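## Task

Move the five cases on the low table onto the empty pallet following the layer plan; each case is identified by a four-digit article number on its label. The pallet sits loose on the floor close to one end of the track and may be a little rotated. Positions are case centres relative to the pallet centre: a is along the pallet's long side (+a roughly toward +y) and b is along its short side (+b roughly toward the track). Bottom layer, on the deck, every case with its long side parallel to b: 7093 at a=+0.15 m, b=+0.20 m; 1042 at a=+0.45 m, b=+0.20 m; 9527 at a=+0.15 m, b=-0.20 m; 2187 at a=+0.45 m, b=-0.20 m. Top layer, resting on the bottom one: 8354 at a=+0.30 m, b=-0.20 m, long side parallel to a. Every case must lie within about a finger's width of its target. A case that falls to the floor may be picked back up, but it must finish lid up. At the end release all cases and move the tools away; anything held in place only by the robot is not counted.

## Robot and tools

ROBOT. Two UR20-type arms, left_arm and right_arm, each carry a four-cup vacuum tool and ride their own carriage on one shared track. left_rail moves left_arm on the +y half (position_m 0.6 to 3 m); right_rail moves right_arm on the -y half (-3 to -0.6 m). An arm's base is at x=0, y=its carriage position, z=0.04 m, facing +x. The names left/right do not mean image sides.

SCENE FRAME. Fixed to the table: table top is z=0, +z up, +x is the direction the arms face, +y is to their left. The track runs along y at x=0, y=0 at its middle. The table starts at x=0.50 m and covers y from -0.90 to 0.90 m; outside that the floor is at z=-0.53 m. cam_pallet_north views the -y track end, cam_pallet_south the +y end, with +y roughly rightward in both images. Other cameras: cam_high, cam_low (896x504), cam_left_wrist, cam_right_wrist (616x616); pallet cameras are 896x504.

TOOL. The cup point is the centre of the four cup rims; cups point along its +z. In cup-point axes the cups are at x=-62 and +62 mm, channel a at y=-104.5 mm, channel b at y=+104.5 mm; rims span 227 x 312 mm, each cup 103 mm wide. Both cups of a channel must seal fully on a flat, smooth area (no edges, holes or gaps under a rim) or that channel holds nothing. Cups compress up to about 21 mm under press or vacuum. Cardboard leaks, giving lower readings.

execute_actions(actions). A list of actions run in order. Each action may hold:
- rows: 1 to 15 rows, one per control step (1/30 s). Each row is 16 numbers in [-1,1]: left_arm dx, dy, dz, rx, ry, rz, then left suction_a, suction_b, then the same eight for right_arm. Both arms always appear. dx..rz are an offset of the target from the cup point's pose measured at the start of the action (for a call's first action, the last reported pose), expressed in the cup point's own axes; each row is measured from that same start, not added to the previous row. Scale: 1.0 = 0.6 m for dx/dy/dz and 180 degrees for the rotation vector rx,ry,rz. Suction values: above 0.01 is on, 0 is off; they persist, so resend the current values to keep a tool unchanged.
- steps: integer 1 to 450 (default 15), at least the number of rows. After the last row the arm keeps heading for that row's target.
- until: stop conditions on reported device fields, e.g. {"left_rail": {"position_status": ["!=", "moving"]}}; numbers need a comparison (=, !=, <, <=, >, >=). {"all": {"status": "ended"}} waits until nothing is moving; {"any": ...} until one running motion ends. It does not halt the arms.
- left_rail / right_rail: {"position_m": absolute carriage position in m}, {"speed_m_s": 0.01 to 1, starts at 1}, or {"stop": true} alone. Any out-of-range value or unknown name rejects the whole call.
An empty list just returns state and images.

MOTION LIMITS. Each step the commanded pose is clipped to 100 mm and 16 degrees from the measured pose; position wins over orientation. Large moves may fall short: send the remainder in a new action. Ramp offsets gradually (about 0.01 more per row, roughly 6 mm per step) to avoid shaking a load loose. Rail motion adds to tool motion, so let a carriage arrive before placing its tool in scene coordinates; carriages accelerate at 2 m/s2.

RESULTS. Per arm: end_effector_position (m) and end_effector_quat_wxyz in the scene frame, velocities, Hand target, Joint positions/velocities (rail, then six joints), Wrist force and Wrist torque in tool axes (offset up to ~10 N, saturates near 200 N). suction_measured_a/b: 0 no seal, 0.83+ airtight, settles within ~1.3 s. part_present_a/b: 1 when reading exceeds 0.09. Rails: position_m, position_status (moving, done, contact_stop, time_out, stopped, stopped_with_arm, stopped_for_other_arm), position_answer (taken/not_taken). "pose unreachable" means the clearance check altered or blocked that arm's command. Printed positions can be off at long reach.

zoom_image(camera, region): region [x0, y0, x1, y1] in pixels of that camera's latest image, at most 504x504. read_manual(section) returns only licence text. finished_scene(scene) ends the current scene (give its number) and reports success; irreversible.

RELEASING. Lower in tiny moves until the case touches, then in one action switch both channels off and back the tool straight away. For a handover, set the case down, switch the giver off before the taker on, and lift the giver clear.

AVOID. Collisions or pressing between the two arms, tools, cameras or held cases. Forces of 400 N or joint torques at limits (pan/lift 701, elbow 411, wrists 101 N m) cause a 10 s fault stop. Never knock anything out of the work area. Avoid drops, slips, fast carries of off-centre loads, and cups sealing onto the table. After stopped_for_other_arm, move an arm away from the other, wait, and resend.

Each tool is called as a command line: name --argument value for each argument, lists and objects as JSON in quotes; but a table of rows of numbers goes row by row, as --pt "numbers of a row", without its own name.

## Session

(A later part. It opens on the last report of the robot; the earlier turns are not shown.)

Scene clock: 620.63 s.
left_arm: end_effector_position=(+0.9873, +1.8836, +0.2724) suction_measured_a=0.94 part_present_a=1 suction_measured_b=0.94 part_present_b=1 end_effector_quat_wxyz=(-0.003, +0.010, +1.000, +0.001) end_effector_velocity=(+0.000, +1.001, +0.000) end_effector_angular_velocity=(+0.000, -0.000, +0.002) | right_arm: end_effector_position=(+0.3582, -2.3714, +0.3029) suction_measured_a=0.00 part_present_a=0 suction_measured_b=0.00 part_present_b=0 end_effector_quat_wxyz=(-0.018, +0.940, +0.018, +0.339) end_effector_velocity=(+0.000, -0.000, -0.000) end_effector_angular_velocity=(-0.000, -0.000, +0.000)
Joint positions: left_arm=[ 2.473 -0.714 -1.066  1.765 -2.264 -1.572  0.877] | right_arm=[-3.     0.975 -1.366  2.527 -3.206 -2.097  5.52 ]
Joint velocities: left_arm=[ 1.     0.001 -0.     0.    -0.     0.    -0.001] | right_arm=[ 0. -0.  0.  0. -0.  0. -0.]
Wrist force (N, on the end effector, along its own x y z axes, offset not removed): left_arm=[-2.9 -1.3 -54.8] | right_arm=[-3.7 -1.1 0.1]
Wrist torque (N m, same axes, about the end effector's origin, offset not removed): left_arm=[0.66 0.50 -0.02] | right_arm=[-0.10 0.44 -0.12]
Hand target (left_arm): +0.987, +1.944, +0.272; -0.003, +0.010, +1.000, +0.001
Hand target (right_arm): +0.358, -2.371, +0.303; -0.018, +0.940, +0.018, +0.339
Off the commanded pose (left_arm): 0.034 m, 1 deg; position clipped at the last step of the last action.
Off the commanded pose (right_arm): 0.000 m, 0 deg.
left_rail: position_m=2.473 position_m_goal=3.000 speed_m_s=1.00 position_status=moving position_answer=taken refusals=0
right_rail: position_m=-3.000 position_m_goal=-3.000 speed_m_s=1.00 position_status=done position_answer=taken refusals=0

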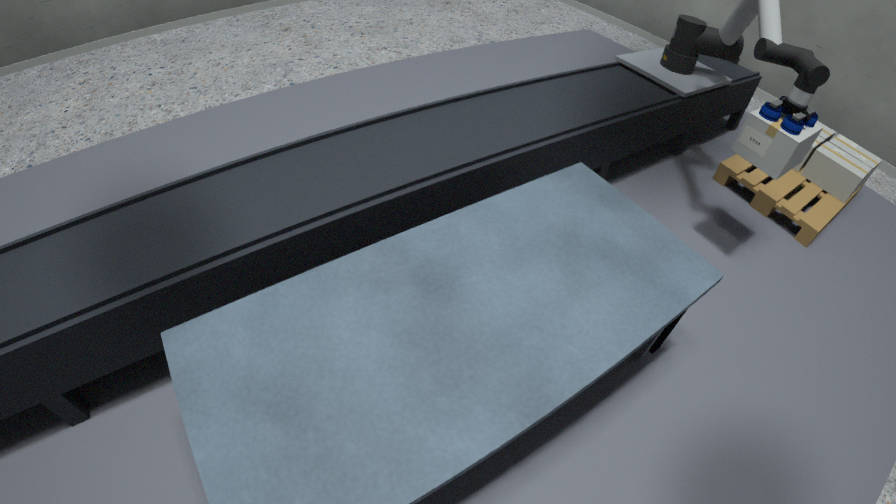

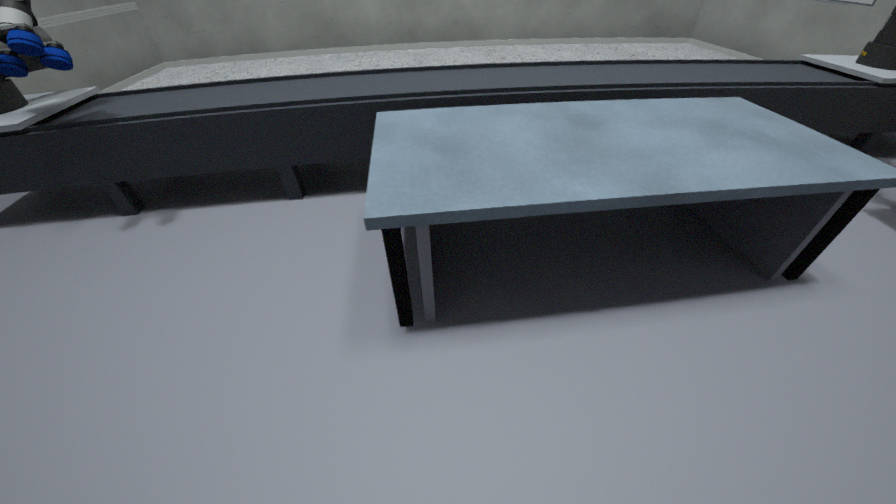

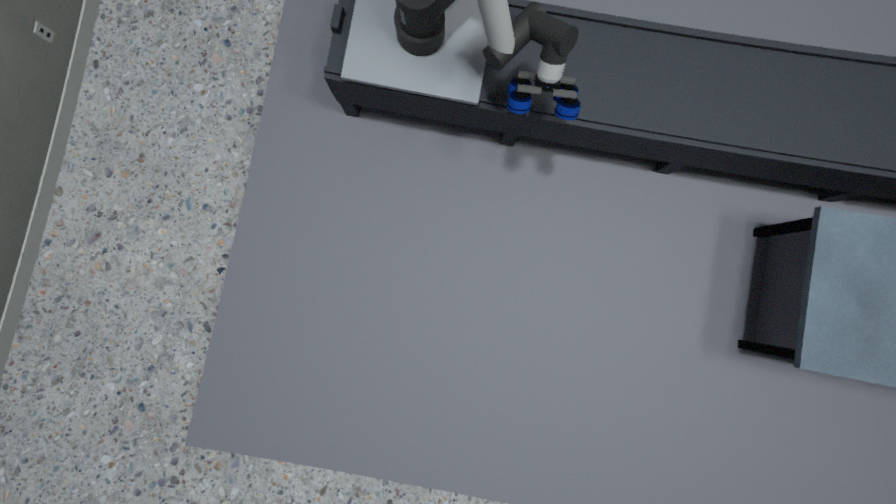

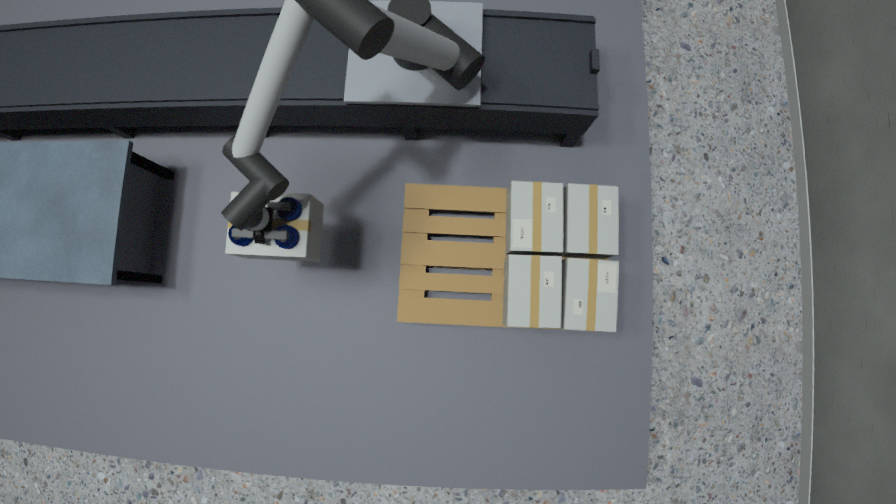

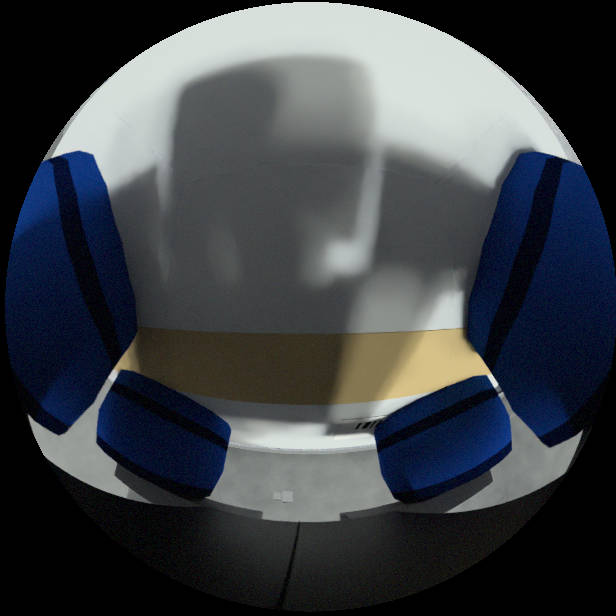

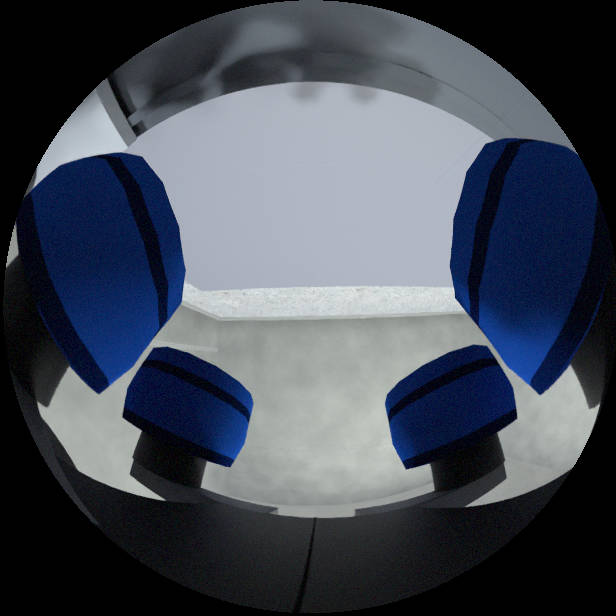

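execute_actions --actions '[]'

Scene clock: 627.57 s.
left_arm: end_effector_position=(+0.9873, +2.4106, +0.2724) suction_measured_a=0.94 part_present_a=1 suction_measured_b=0.94 part_present_b=1 end_effector_quat_wxyz=(-0.003, +0.010, +1.000, +0.001) end_effector_velocity=(-0.000, -0.000, -0.000) end_effector_angular_velocity=(+0.000, +0.000, +0.000) | right_arm: end_effector_position=(+0.3582, -2.3714, +0.3029) suction_measured_a=0.00 part_present_a=0 suction_measured_b=0.00 part_present_b=0 end_effector_quat_wxyz=(-0.018, +0.940, +0.018, +0.339) end_effector_velocity=(-0.000, -0.000, +0.000) end_effector_angular_velocity=(+0.000, -0.000, +0.000)
Joint positions: left_arm=[ 3.    -0.714 -1.066  1.765 -2.264 -1.572  0.877] | right_arm=[-3.     0.975 -1.366  2.527 -3.206 -2.097  5.52 ]
Joint velocities: left_arm=[ 0. -0.  0.  0.  0. -0. -0.] | right_arm=[ 0.  0. -0.  0. -0. -0. -0.]
Wrist force (N, on the end effector, along its own x y z axes, offset not removed): left_arm=[6.0 1.8 -57.4] | right_arm=[-4.3 -2.9 -3.0]
Wrist torque (N m, same axes, about the end effector's origin, offset not removed): left_arm=[1.02 -0.74 -0.04] | right_arm=[-0.18 0.53 -0.07]
Hand target (left_arm): +0.987, +2.411, +0.272; -0.003, +0.010, +1.000, +0.001
Hand target (right_arm): +0.358, -2.371, +0.303; -0.018, +0.940, +0.018, +0.339
Off the commanded pose (left_arm): 0.034 m, 1 deg; position clipped at the last step of the last action.
Off the commanded pose (right_arm): 0.000 m, 0 deg.
left_rail: position_m=3.000 position_m_goal=3.000 speed_m_s=1.00 position_status=done position_answer=taken refusals=0
right_rail: position_m=-3.000 position_m_goal=-3.000 speed_m_s=1.00 position_status=done position_answer=taken refusals=0

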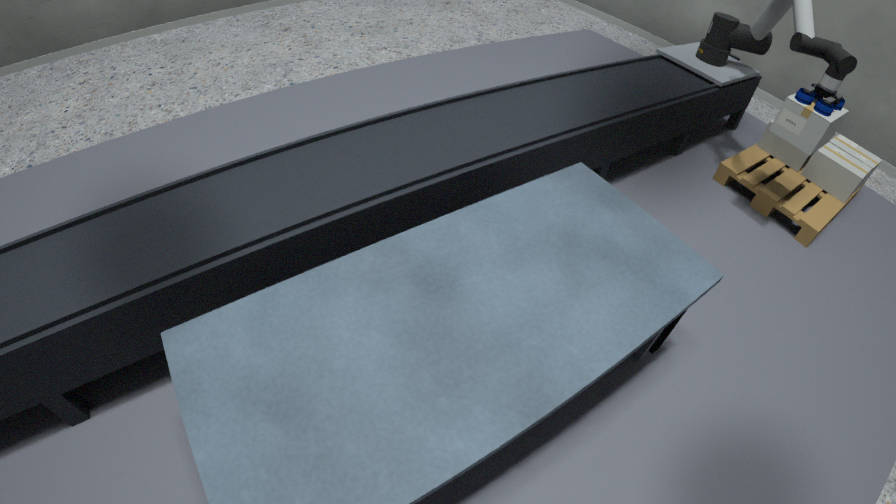

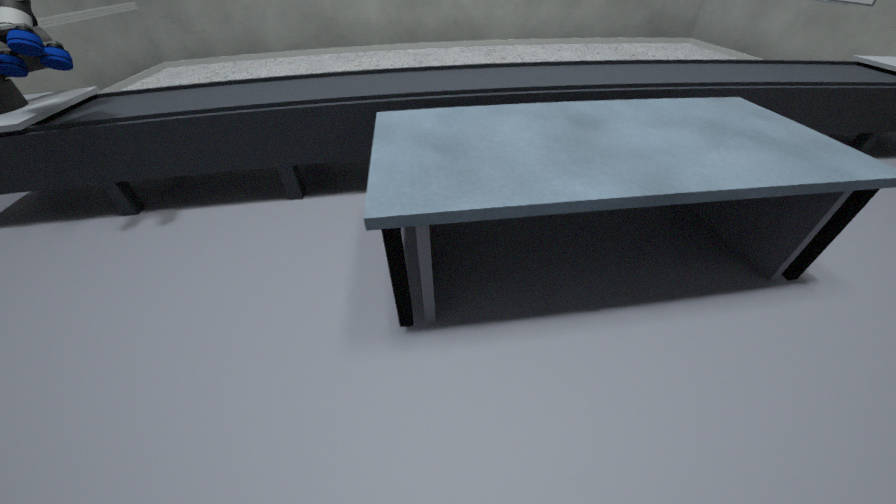

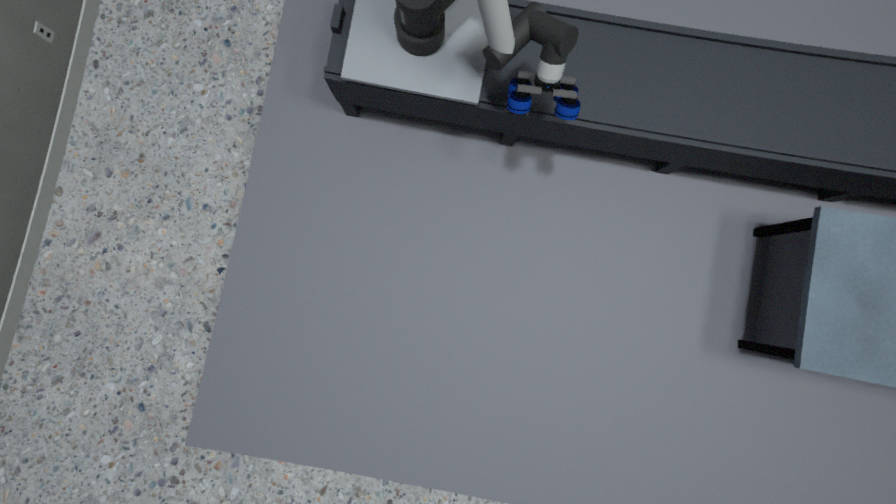

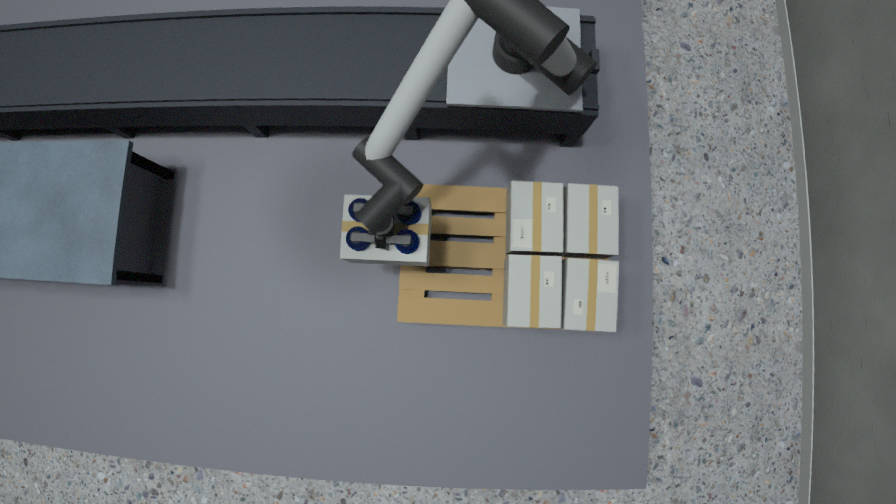

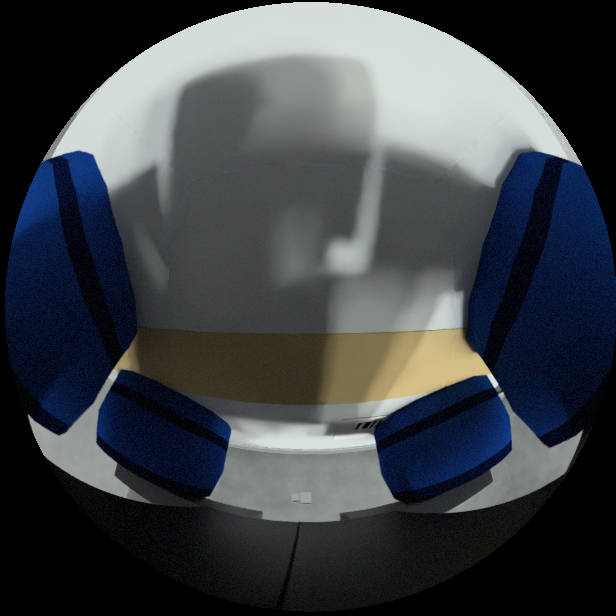

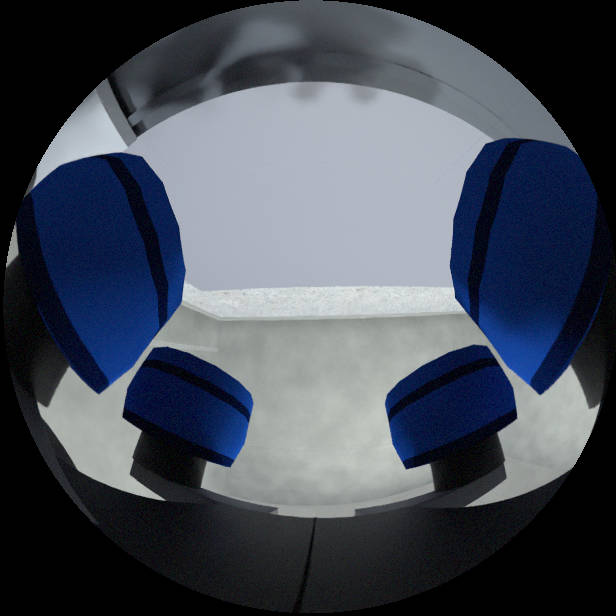

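execute_actions --actions '[{"rows":[ [-0.002,0.009,0.002,0,0,0,1,1,0,0,0,0,0,0,0,0], [-0.006,0.023,0.004,0,0,0,1,1,0,0,0,0,0,0,0,0], [-0.010,0.041,0.008,0,0,0,1,1,0,0,0,0,0,0,0,0], [-0.015,0.063,0.012,0,0,-0.001,1,1,0,0,0,0,0,0,0,0], [-0.022,0.090,0.017,0,0,-0.001,1,1,0,0,0,0,0,0,0,0], [-0.030,0.122,0.023,0,0,-0.001,1,1,0,0,0,0,0,0,0,0], [-0.039,0.158,0.030,0,-0.001,-0.002,1,1,0,0,0,0,0,0,0,0], [-0.048,0.198,0.038,0,-0.001,-0.002,1,1,0,0,0,0,0,0,0,0], [-0.059,0.243,0.046,0,-0.001,-0.002,1,1,0,0,0,0,0,0,0,0], [-0.073,0.297,0.057,0,-0.001,-0.003,1,1,0,0,0,0,0,0,0,0], [-0.088,0.360,0.069,0,-0.002,-0.003,1,1,0,0,0,0,0,0,0,0], [-0.106,0.432,0.083,0,-0.002,-0.003,1,1,0,0,0,0,0,0,0,0], [-0.128,0.522,0.100,0,-0.002,-0.003,1,1,0,0,0,0,0,0,0,0], [-0.158,0.648,0.124,0,-0.002,-0.003,1,1,0,0,0,0,0,0,0,0], [-0.220,0.900,0.172,0.0005,-0.002,-0.003,1,1,0,0,0,0,0,0,0,0] ],"steps":38}]'

Scene clock: 641.90 s.
left_arm: end_effector_position=(+1.1106, +2.8996, +0.1796) suction_measured_a=0.94 part_present_a=1 suction_measured_b=0.94 part_present_b=1 end_effector_quat_wxyz=(+0.001, +0.004, +1.000, +0.001) end_effector_velocity=(+0.118, +0.391, -0.071) end_effector_angular_velocity=(-0.000, -0.001, +0.004) | right_arm: end_effector_position=(+0.3582, -2.3714, +0.3029) suction_measured_a=0.00 part_present_a=0 suction_measured_b=0.00 part_present_b=0 end_effector_quat_wxyz=(-0.018, +0.940, +0.018, +0.339) end_effector_velocity=(+0.000, -0.000, -0.000) end_effector_angular_velocity=(+0.000, +0.000, -0.000)
Joint positions: left_arm=[ 3.    -0.272 -1.02   1.86  -2.412 -1.568  1.306] | right_arm=[-3.     0.975 -1.366  2.527 -3.206 -2.097  5.52 ]
Joint velocities: left_arm=[ 0.     0.372  0.131 -0.106 -0.026  0.     0.369] | right_arm=[ 0. -0.  0.  0. -0. -0.  0.]
Wrist force (N, on the end effector, along its own x y z axes, offset not removed): left_arm=[-4.1 11.7 -57.1] | right_arm=[-4.9 -3.0 -1.4]
Wrist torque (N m, same axes, about the end effector's origin, offset not removed): left_arm=[0.55 -0.26 0.11] | right_arm=[-0.28 0.62 0.05]
Hand target (left_arm): +1.127, +2.948, +0.171; +0.001, +0.005, +1.000, +0.001
Hand target (right_arm): +0.358, -2.371, +0.303; -0.018, +0.940, +0.018, +0.339
Off the commanded pose (left_arm): 0.053 m, 0 deg.
Off the commanded pose (right_arm): 0.000 m, 0 deg.
left_rail: position_m=3.000 position_m_goal=3.000 speed_m_s=1.00 position_status=done position_answer=taken refusals=0
right_rail: position_m=-3.000 position_m_goal=-3.000 speed_m_s=1.00 position_status=done position_answer=taken refusals=0

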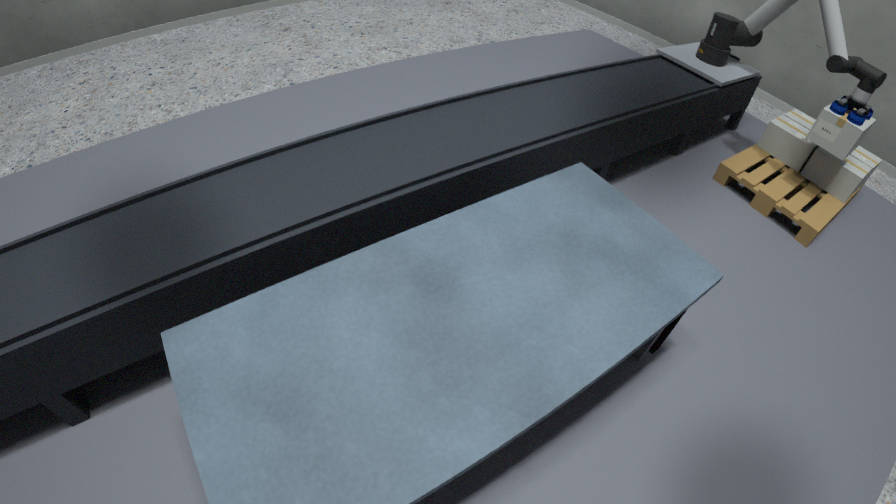

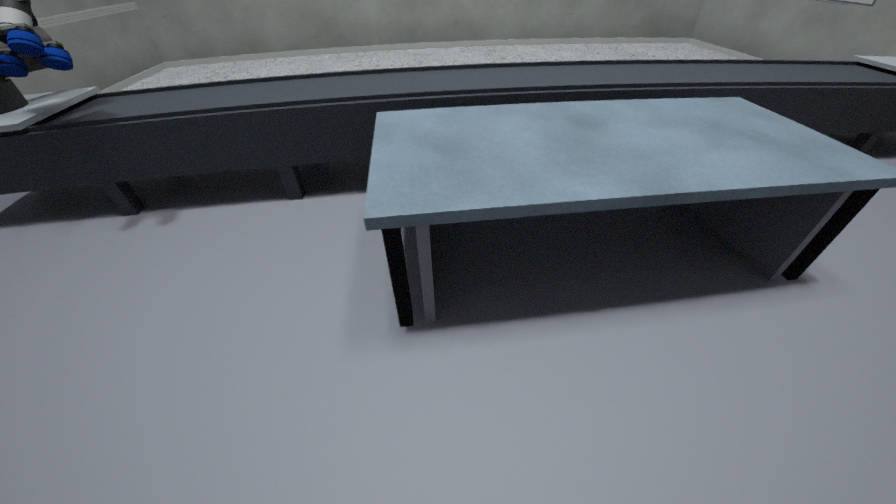

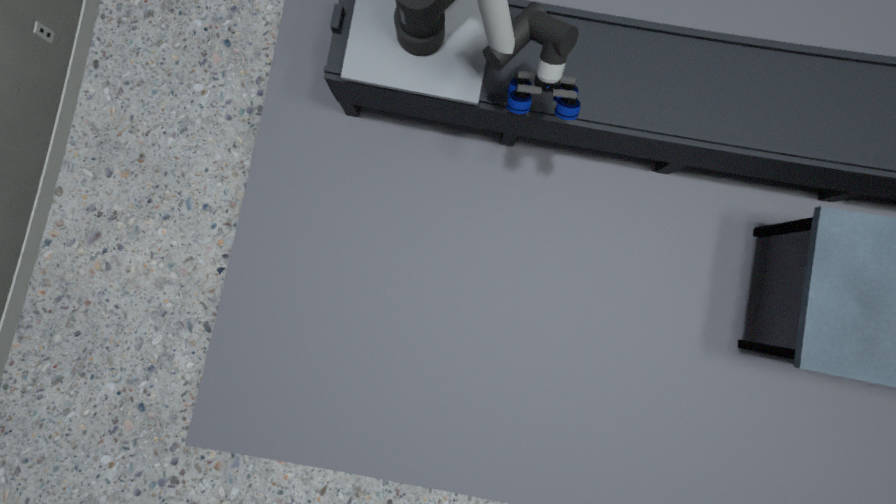

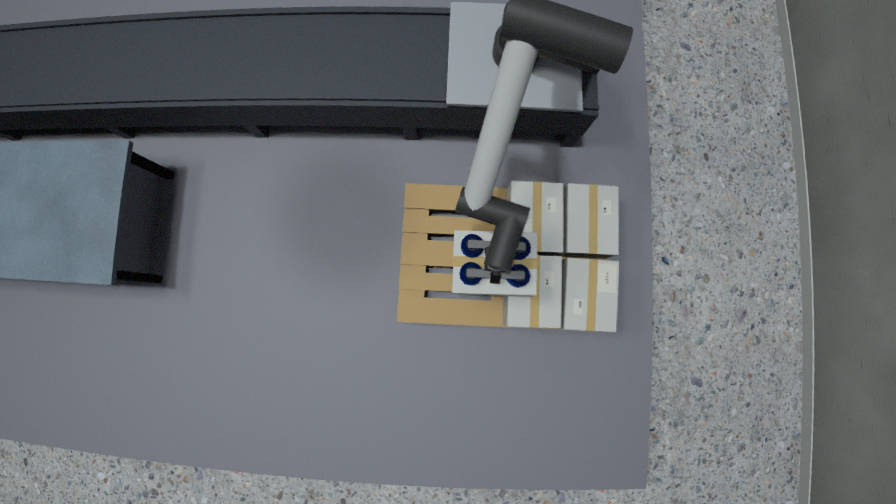

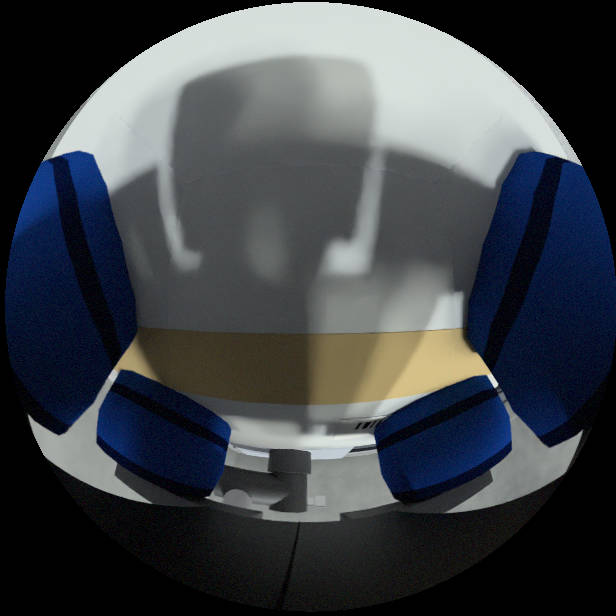

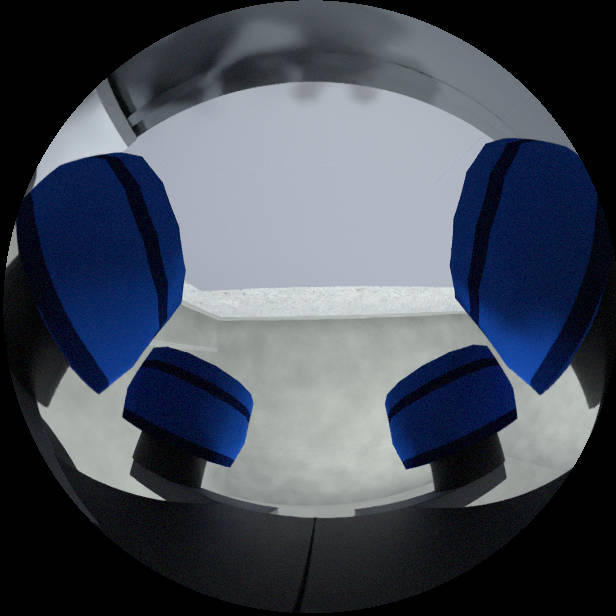

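execute_actions --actions '[{"rows":[ [-0.025,0.092,0.020,0,0,0,1,1,0,0,0,0,0,0,0,0], [-0.029,0.108,0.024,0,0,0,1,1,0,0,0,0,0,0,0,0], [-0.035,0.128,0.028,0,0,0,1,1,0,0,0,0,0,0,0,0], [-0.042,0.155,0.034,0,0,0,1,1,0,0,0,0,0,0,0,0], [-0.051,0.188,0.041,0,0,0,1,1,0,0,0,0,0,0,0,0], [-0.062,0.228,0.050,0,0,0,1,1,0,0,0,0,0,0,0,0], [-0.075,0.275,0.060,0,0,0,1,1,0,0,0,0,0,0,0,0], [-0.090,0.330,0.072,0,0,0,1,1,0,0,0,0,0,0,0,0], [-0.106,0.390,0.086,0,0,0,1,1,0,0,0,0,0,0,0,0], [-0.124,0.455,0.100,0,0,0,1,1,0,0,0,0,0,0,0,0], [-0.143,0.525,0.115,0,0,0,1,1,0,0,0,0,0,0,0,0], [-0.160,0.590,0.130,0,0,0,1,1,0,0,0,0,0,0,0,0], [-0.174,0.640,0.140,0,0,0,1,1,0,0,0,0,0,0,0,0], [-0.1845,0.679,0.149,0,0,0,1,1,0,0,0,0,0,0,0,0] ],"steps":30}]'

Scene clock: 647.97 s.
left_arm: end_effector_position=(+1.2160, +3.2915, +0.0958) suction_measured_a=0.94 part_present_a=1 suction_measured_b=0.94 part_present_b=1 end_effector_quat_wxyz=(+0.001, +0.003, +1.000, +0.002) end_effector_velocity=(+0.065, +0.125, -0.033) end_effector_angular_velocity=(-0.007, +0.005, -0.008) | right_arm: end_effector_position=(+0.3582, -2.3714, +0.3029) suction_measured_a=0.00 part_present_a=0 suction_measured_b=0.00 part_present_b=0 end_effector_quat_wxyz=(-0.018, +0.940, +0.018, +0.339) end_effector_velocity=(-0.000, +0.000, +0.000) end_effector_angular_velocity=(-0.000, +0.000, +0.000)
Joint positions: left_arm=[ 3.     0.073 -0.837  1.658 -2.394 -1.568  1.65 ] | right_arm=[-3.     0.975 -1.366  2.527 -3.206 -2.097  5.52 ]
Joint velocities: left_arm=[ 0.     0.099  0.104 -0.158  0.06  -0.007  0.106] | right_arm=[ 0. -0. -0.  0. -0.  0. -0.]
Wrist force (N, on the end effector, along its own x y z axes, offset not removed): left_arm=[-3.7 8.2 -59.8] | right_arm=[-1.8 -3.9 -2.0]
Wrist torque (N m, same axes, about the end effector's origin, offset not removed): left_arm=[0.68 0.08 -0.15] | right_arm=[-0.43 0.10 -0.09]
Hand target (left_arm): +1.224, +3.306, +0.092; +0.001, +0.004, +1.000, +0.001
Hand target (right_arm): +0.358, -2.371, +0.303; -0.018, +0.940, +0.018, +0.339
Off the commanded pose (left_arm): 0.018 m, 0 deg.
Off the commanded pose (right_arm): 0.000 m, 0 deg.
left_rail: position_m=3.000 position_m_goal=3.000 speed_m_s=1.00 position_status=done position_answer=taken refusals=0
right_rail: position_m=-3.000 position_m_goal=-3.000 speed_m_s=1.00 position_status=done position_answer=taken refusals=0

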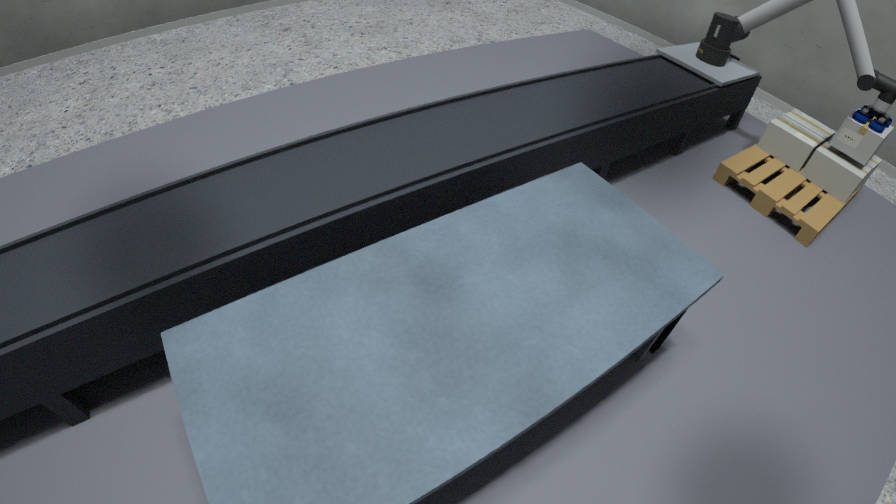

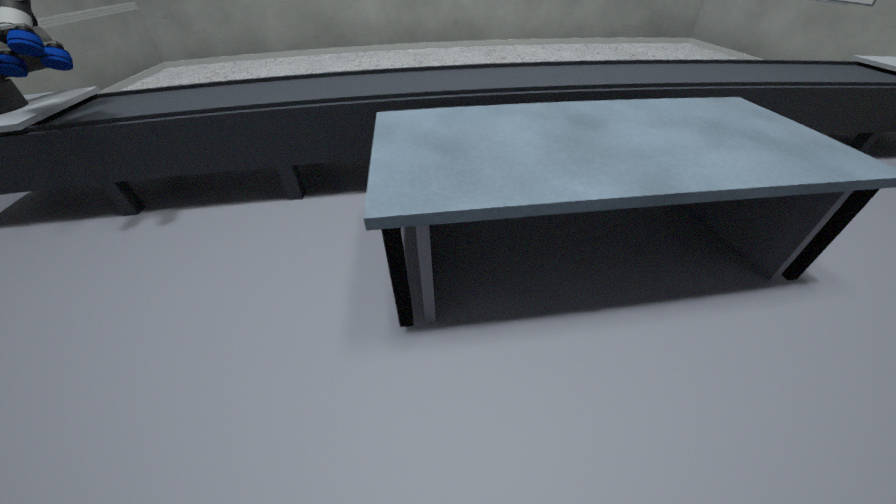

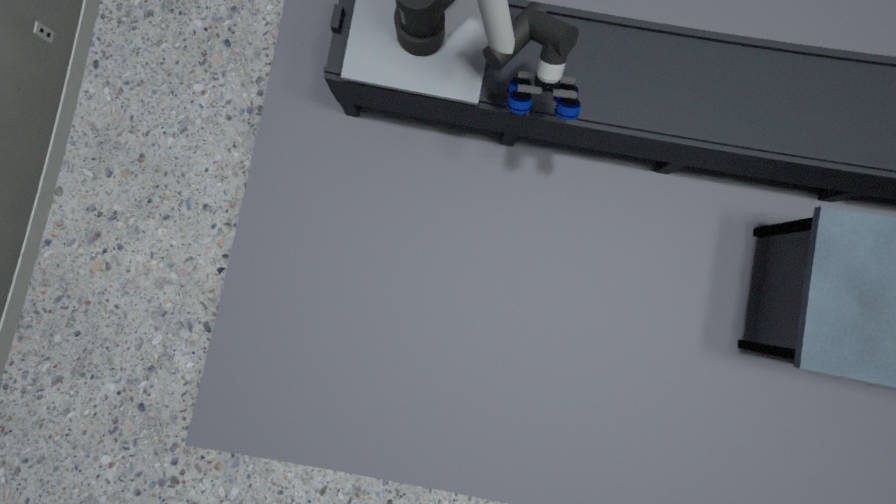

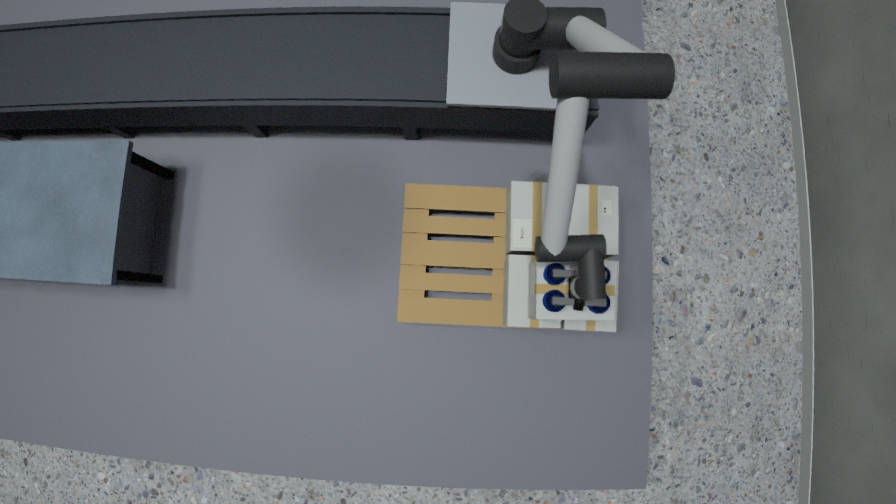

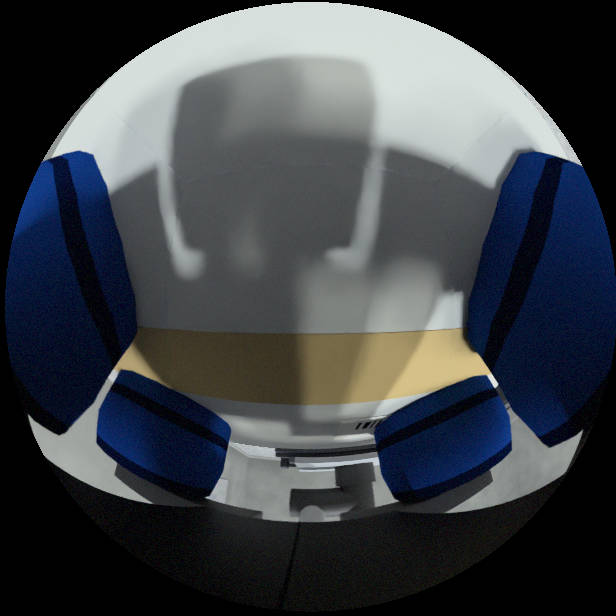

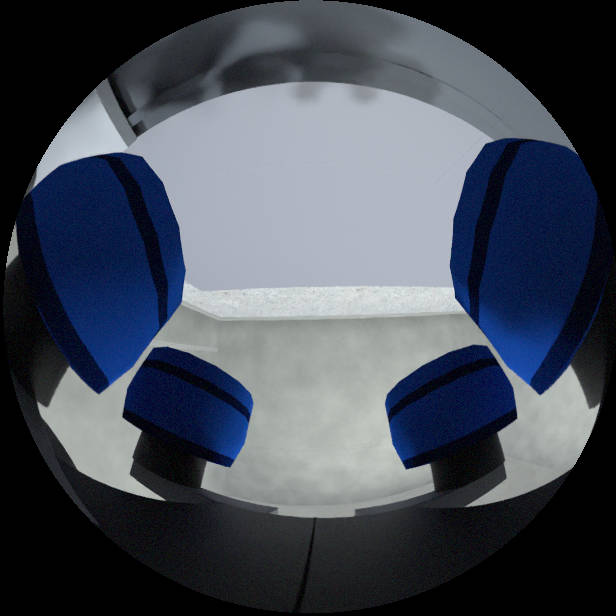

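execute_actions --actions '[]'

zoom_image --camera "cam_pallet_south" --region '[480, 165, 640, 345]'

Scene clock: 649.13 s.
left_arm: end_effector_position=(+1.2243, +3.3064, +0.0917) suction_measured_a=0.94 part_present_a=1 suction_measured_b=0.94 part_present_b=1 end_effector_quat_wxyz=(+0.001, +0.004, +1.000, +0.001) end_effector_velocity=(+0.000, +0.000, -0.000) end_effector_angular_velocity=(-0.000, +0.000, +0.000) | right_arm: end_effector_position=(+0.3582, -2.3714, +0.3029) suction_measured_a=0.00 part_present_a=0 suction_measured_b=0.00 part_present_b=0 end_effector_quat_wxyz=(-0.018, +0.940, +0.018, +0.339) end_effector_velocity=(+0.000, -0.000, -0.000) end_effector_angular_velocity=(-0.000, +0.000, +0.000)
Joint positions: left_arm=[ 3.     0.085 -0.824  1.638 -2.386 -1.568  1.663] | right_arm=[-3.     0.975 -1.366  2.527 -3.206 -2.097  5.52 ]
Joint velocities: left_arm=[ 0.  0.  0. -0.  0. -0.  0.] | right_arm=[ 0. -0.  0. -0.  0.  0. -0.]
Wrist force (N, on the end effector, along its own x y z axes, offset not removed): left_arm=[-1.6 2.4 -54.3] | right_arm=[-7.0 -1.1 -5.0]
Wrist torque (N m, same axes, about the end effector's origin, offset not removed): left_arm=[1.11 0.20 0.03] | right_arm=[-0.13 0.84 -0.09]
Hand target (left_arm): +1.224, +3.306, +0.092; +0.001, +0.004, +1.000, +0.001
Hand target (right_arm): +0.358, -2.371, +0.303; -0.018, +0.940, +0.018, +0.339
Off the commanded pose (left_arm): 0.000 m, 0 deg.
Off the commanded pose (right_arm): 0.000 m, 0 deg.
left_rail: position_m=3.000 position_m_goal=3.000 speed_m_s=1.00 position_status=done position_answer=taken refusals=0
right_rail: position_m=-3.000 position_m_goal=-3.000 speed_m_s=1.00 position_status=done position_answer=taken refusals=0

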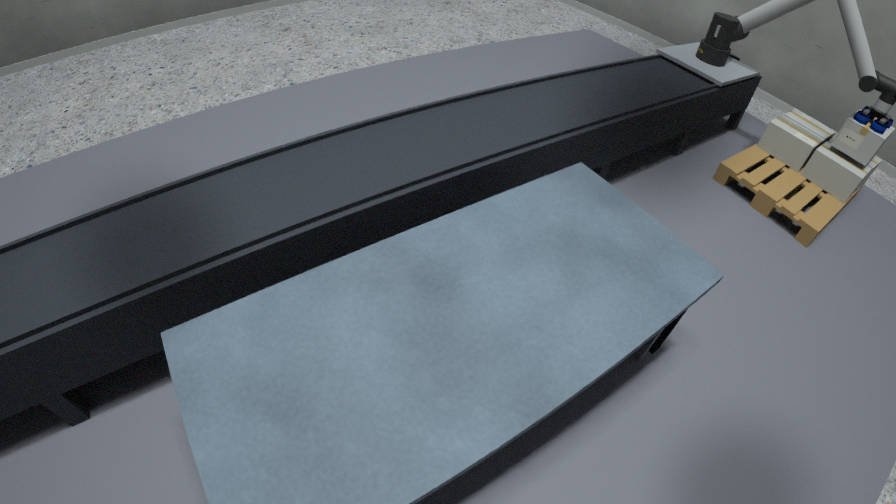

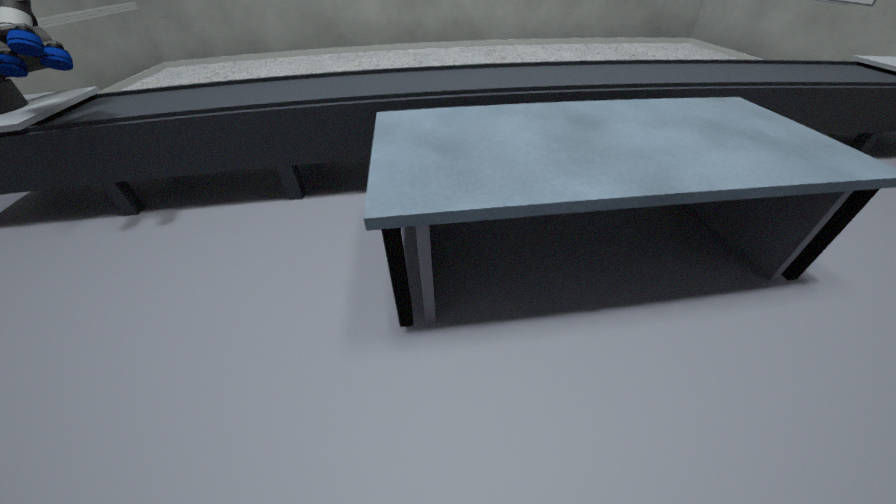

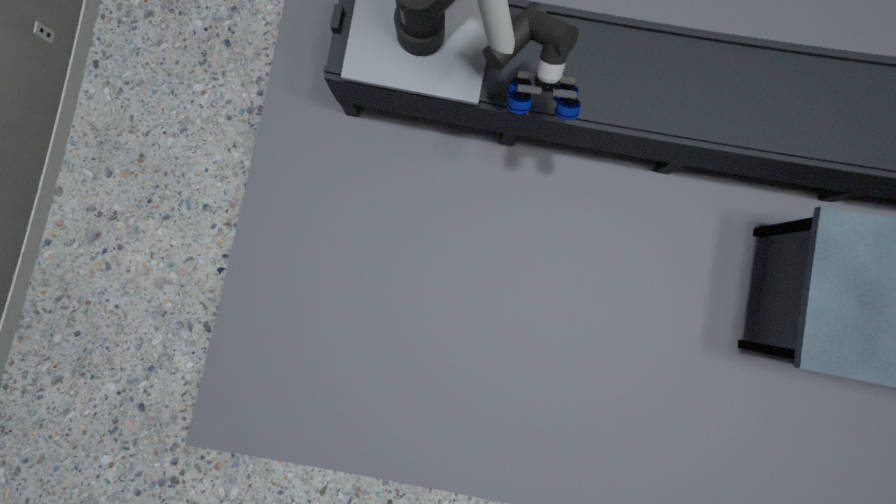

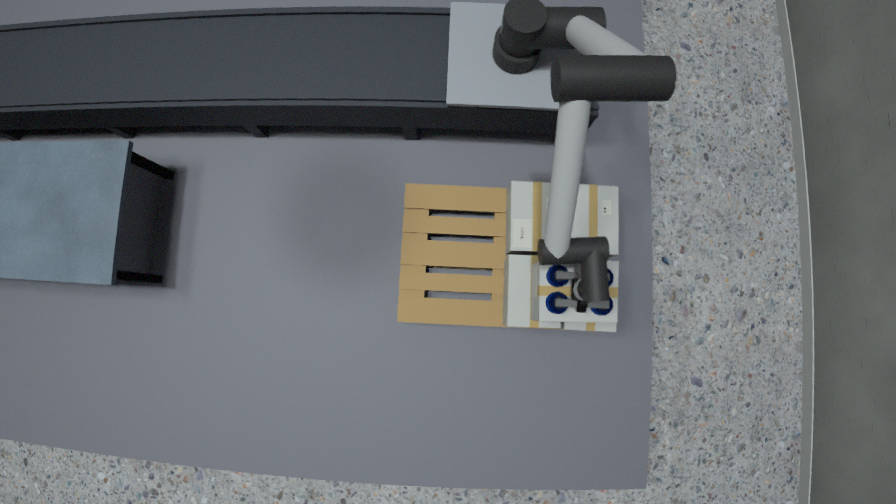

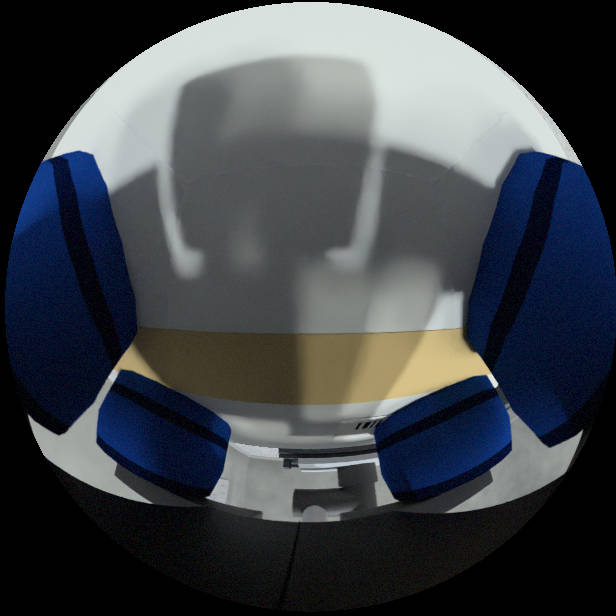

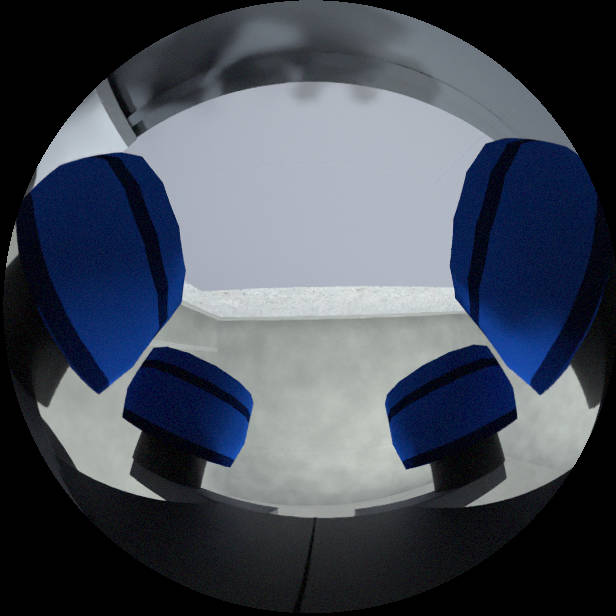

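Region (480, 165, 640, 345) of cam_pallet_south's 896x504 image, scaled by 2.800, with more detail than that image has.

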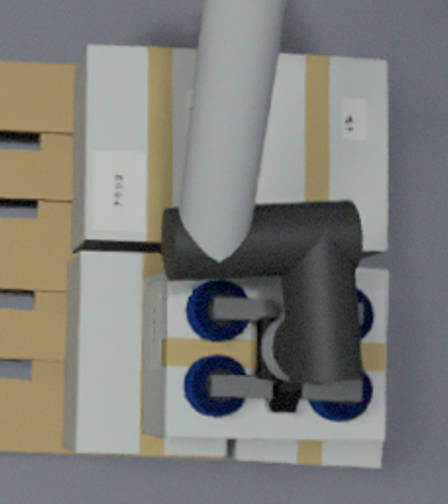

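zoom_image --camera "cam_pallet_south" --region '[495, 250, 565, 340]'

Region (495, 250, 565, 340) of cam_pallet_south's 896x504 image, scaled by 5.600, with more detail than that image has.

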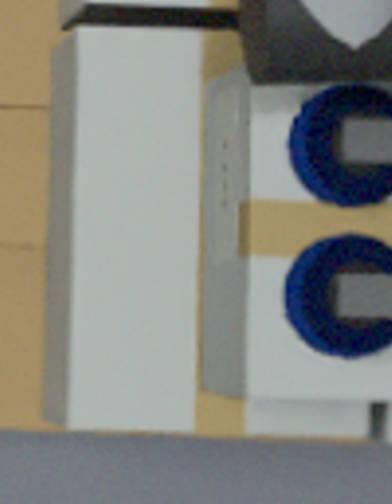

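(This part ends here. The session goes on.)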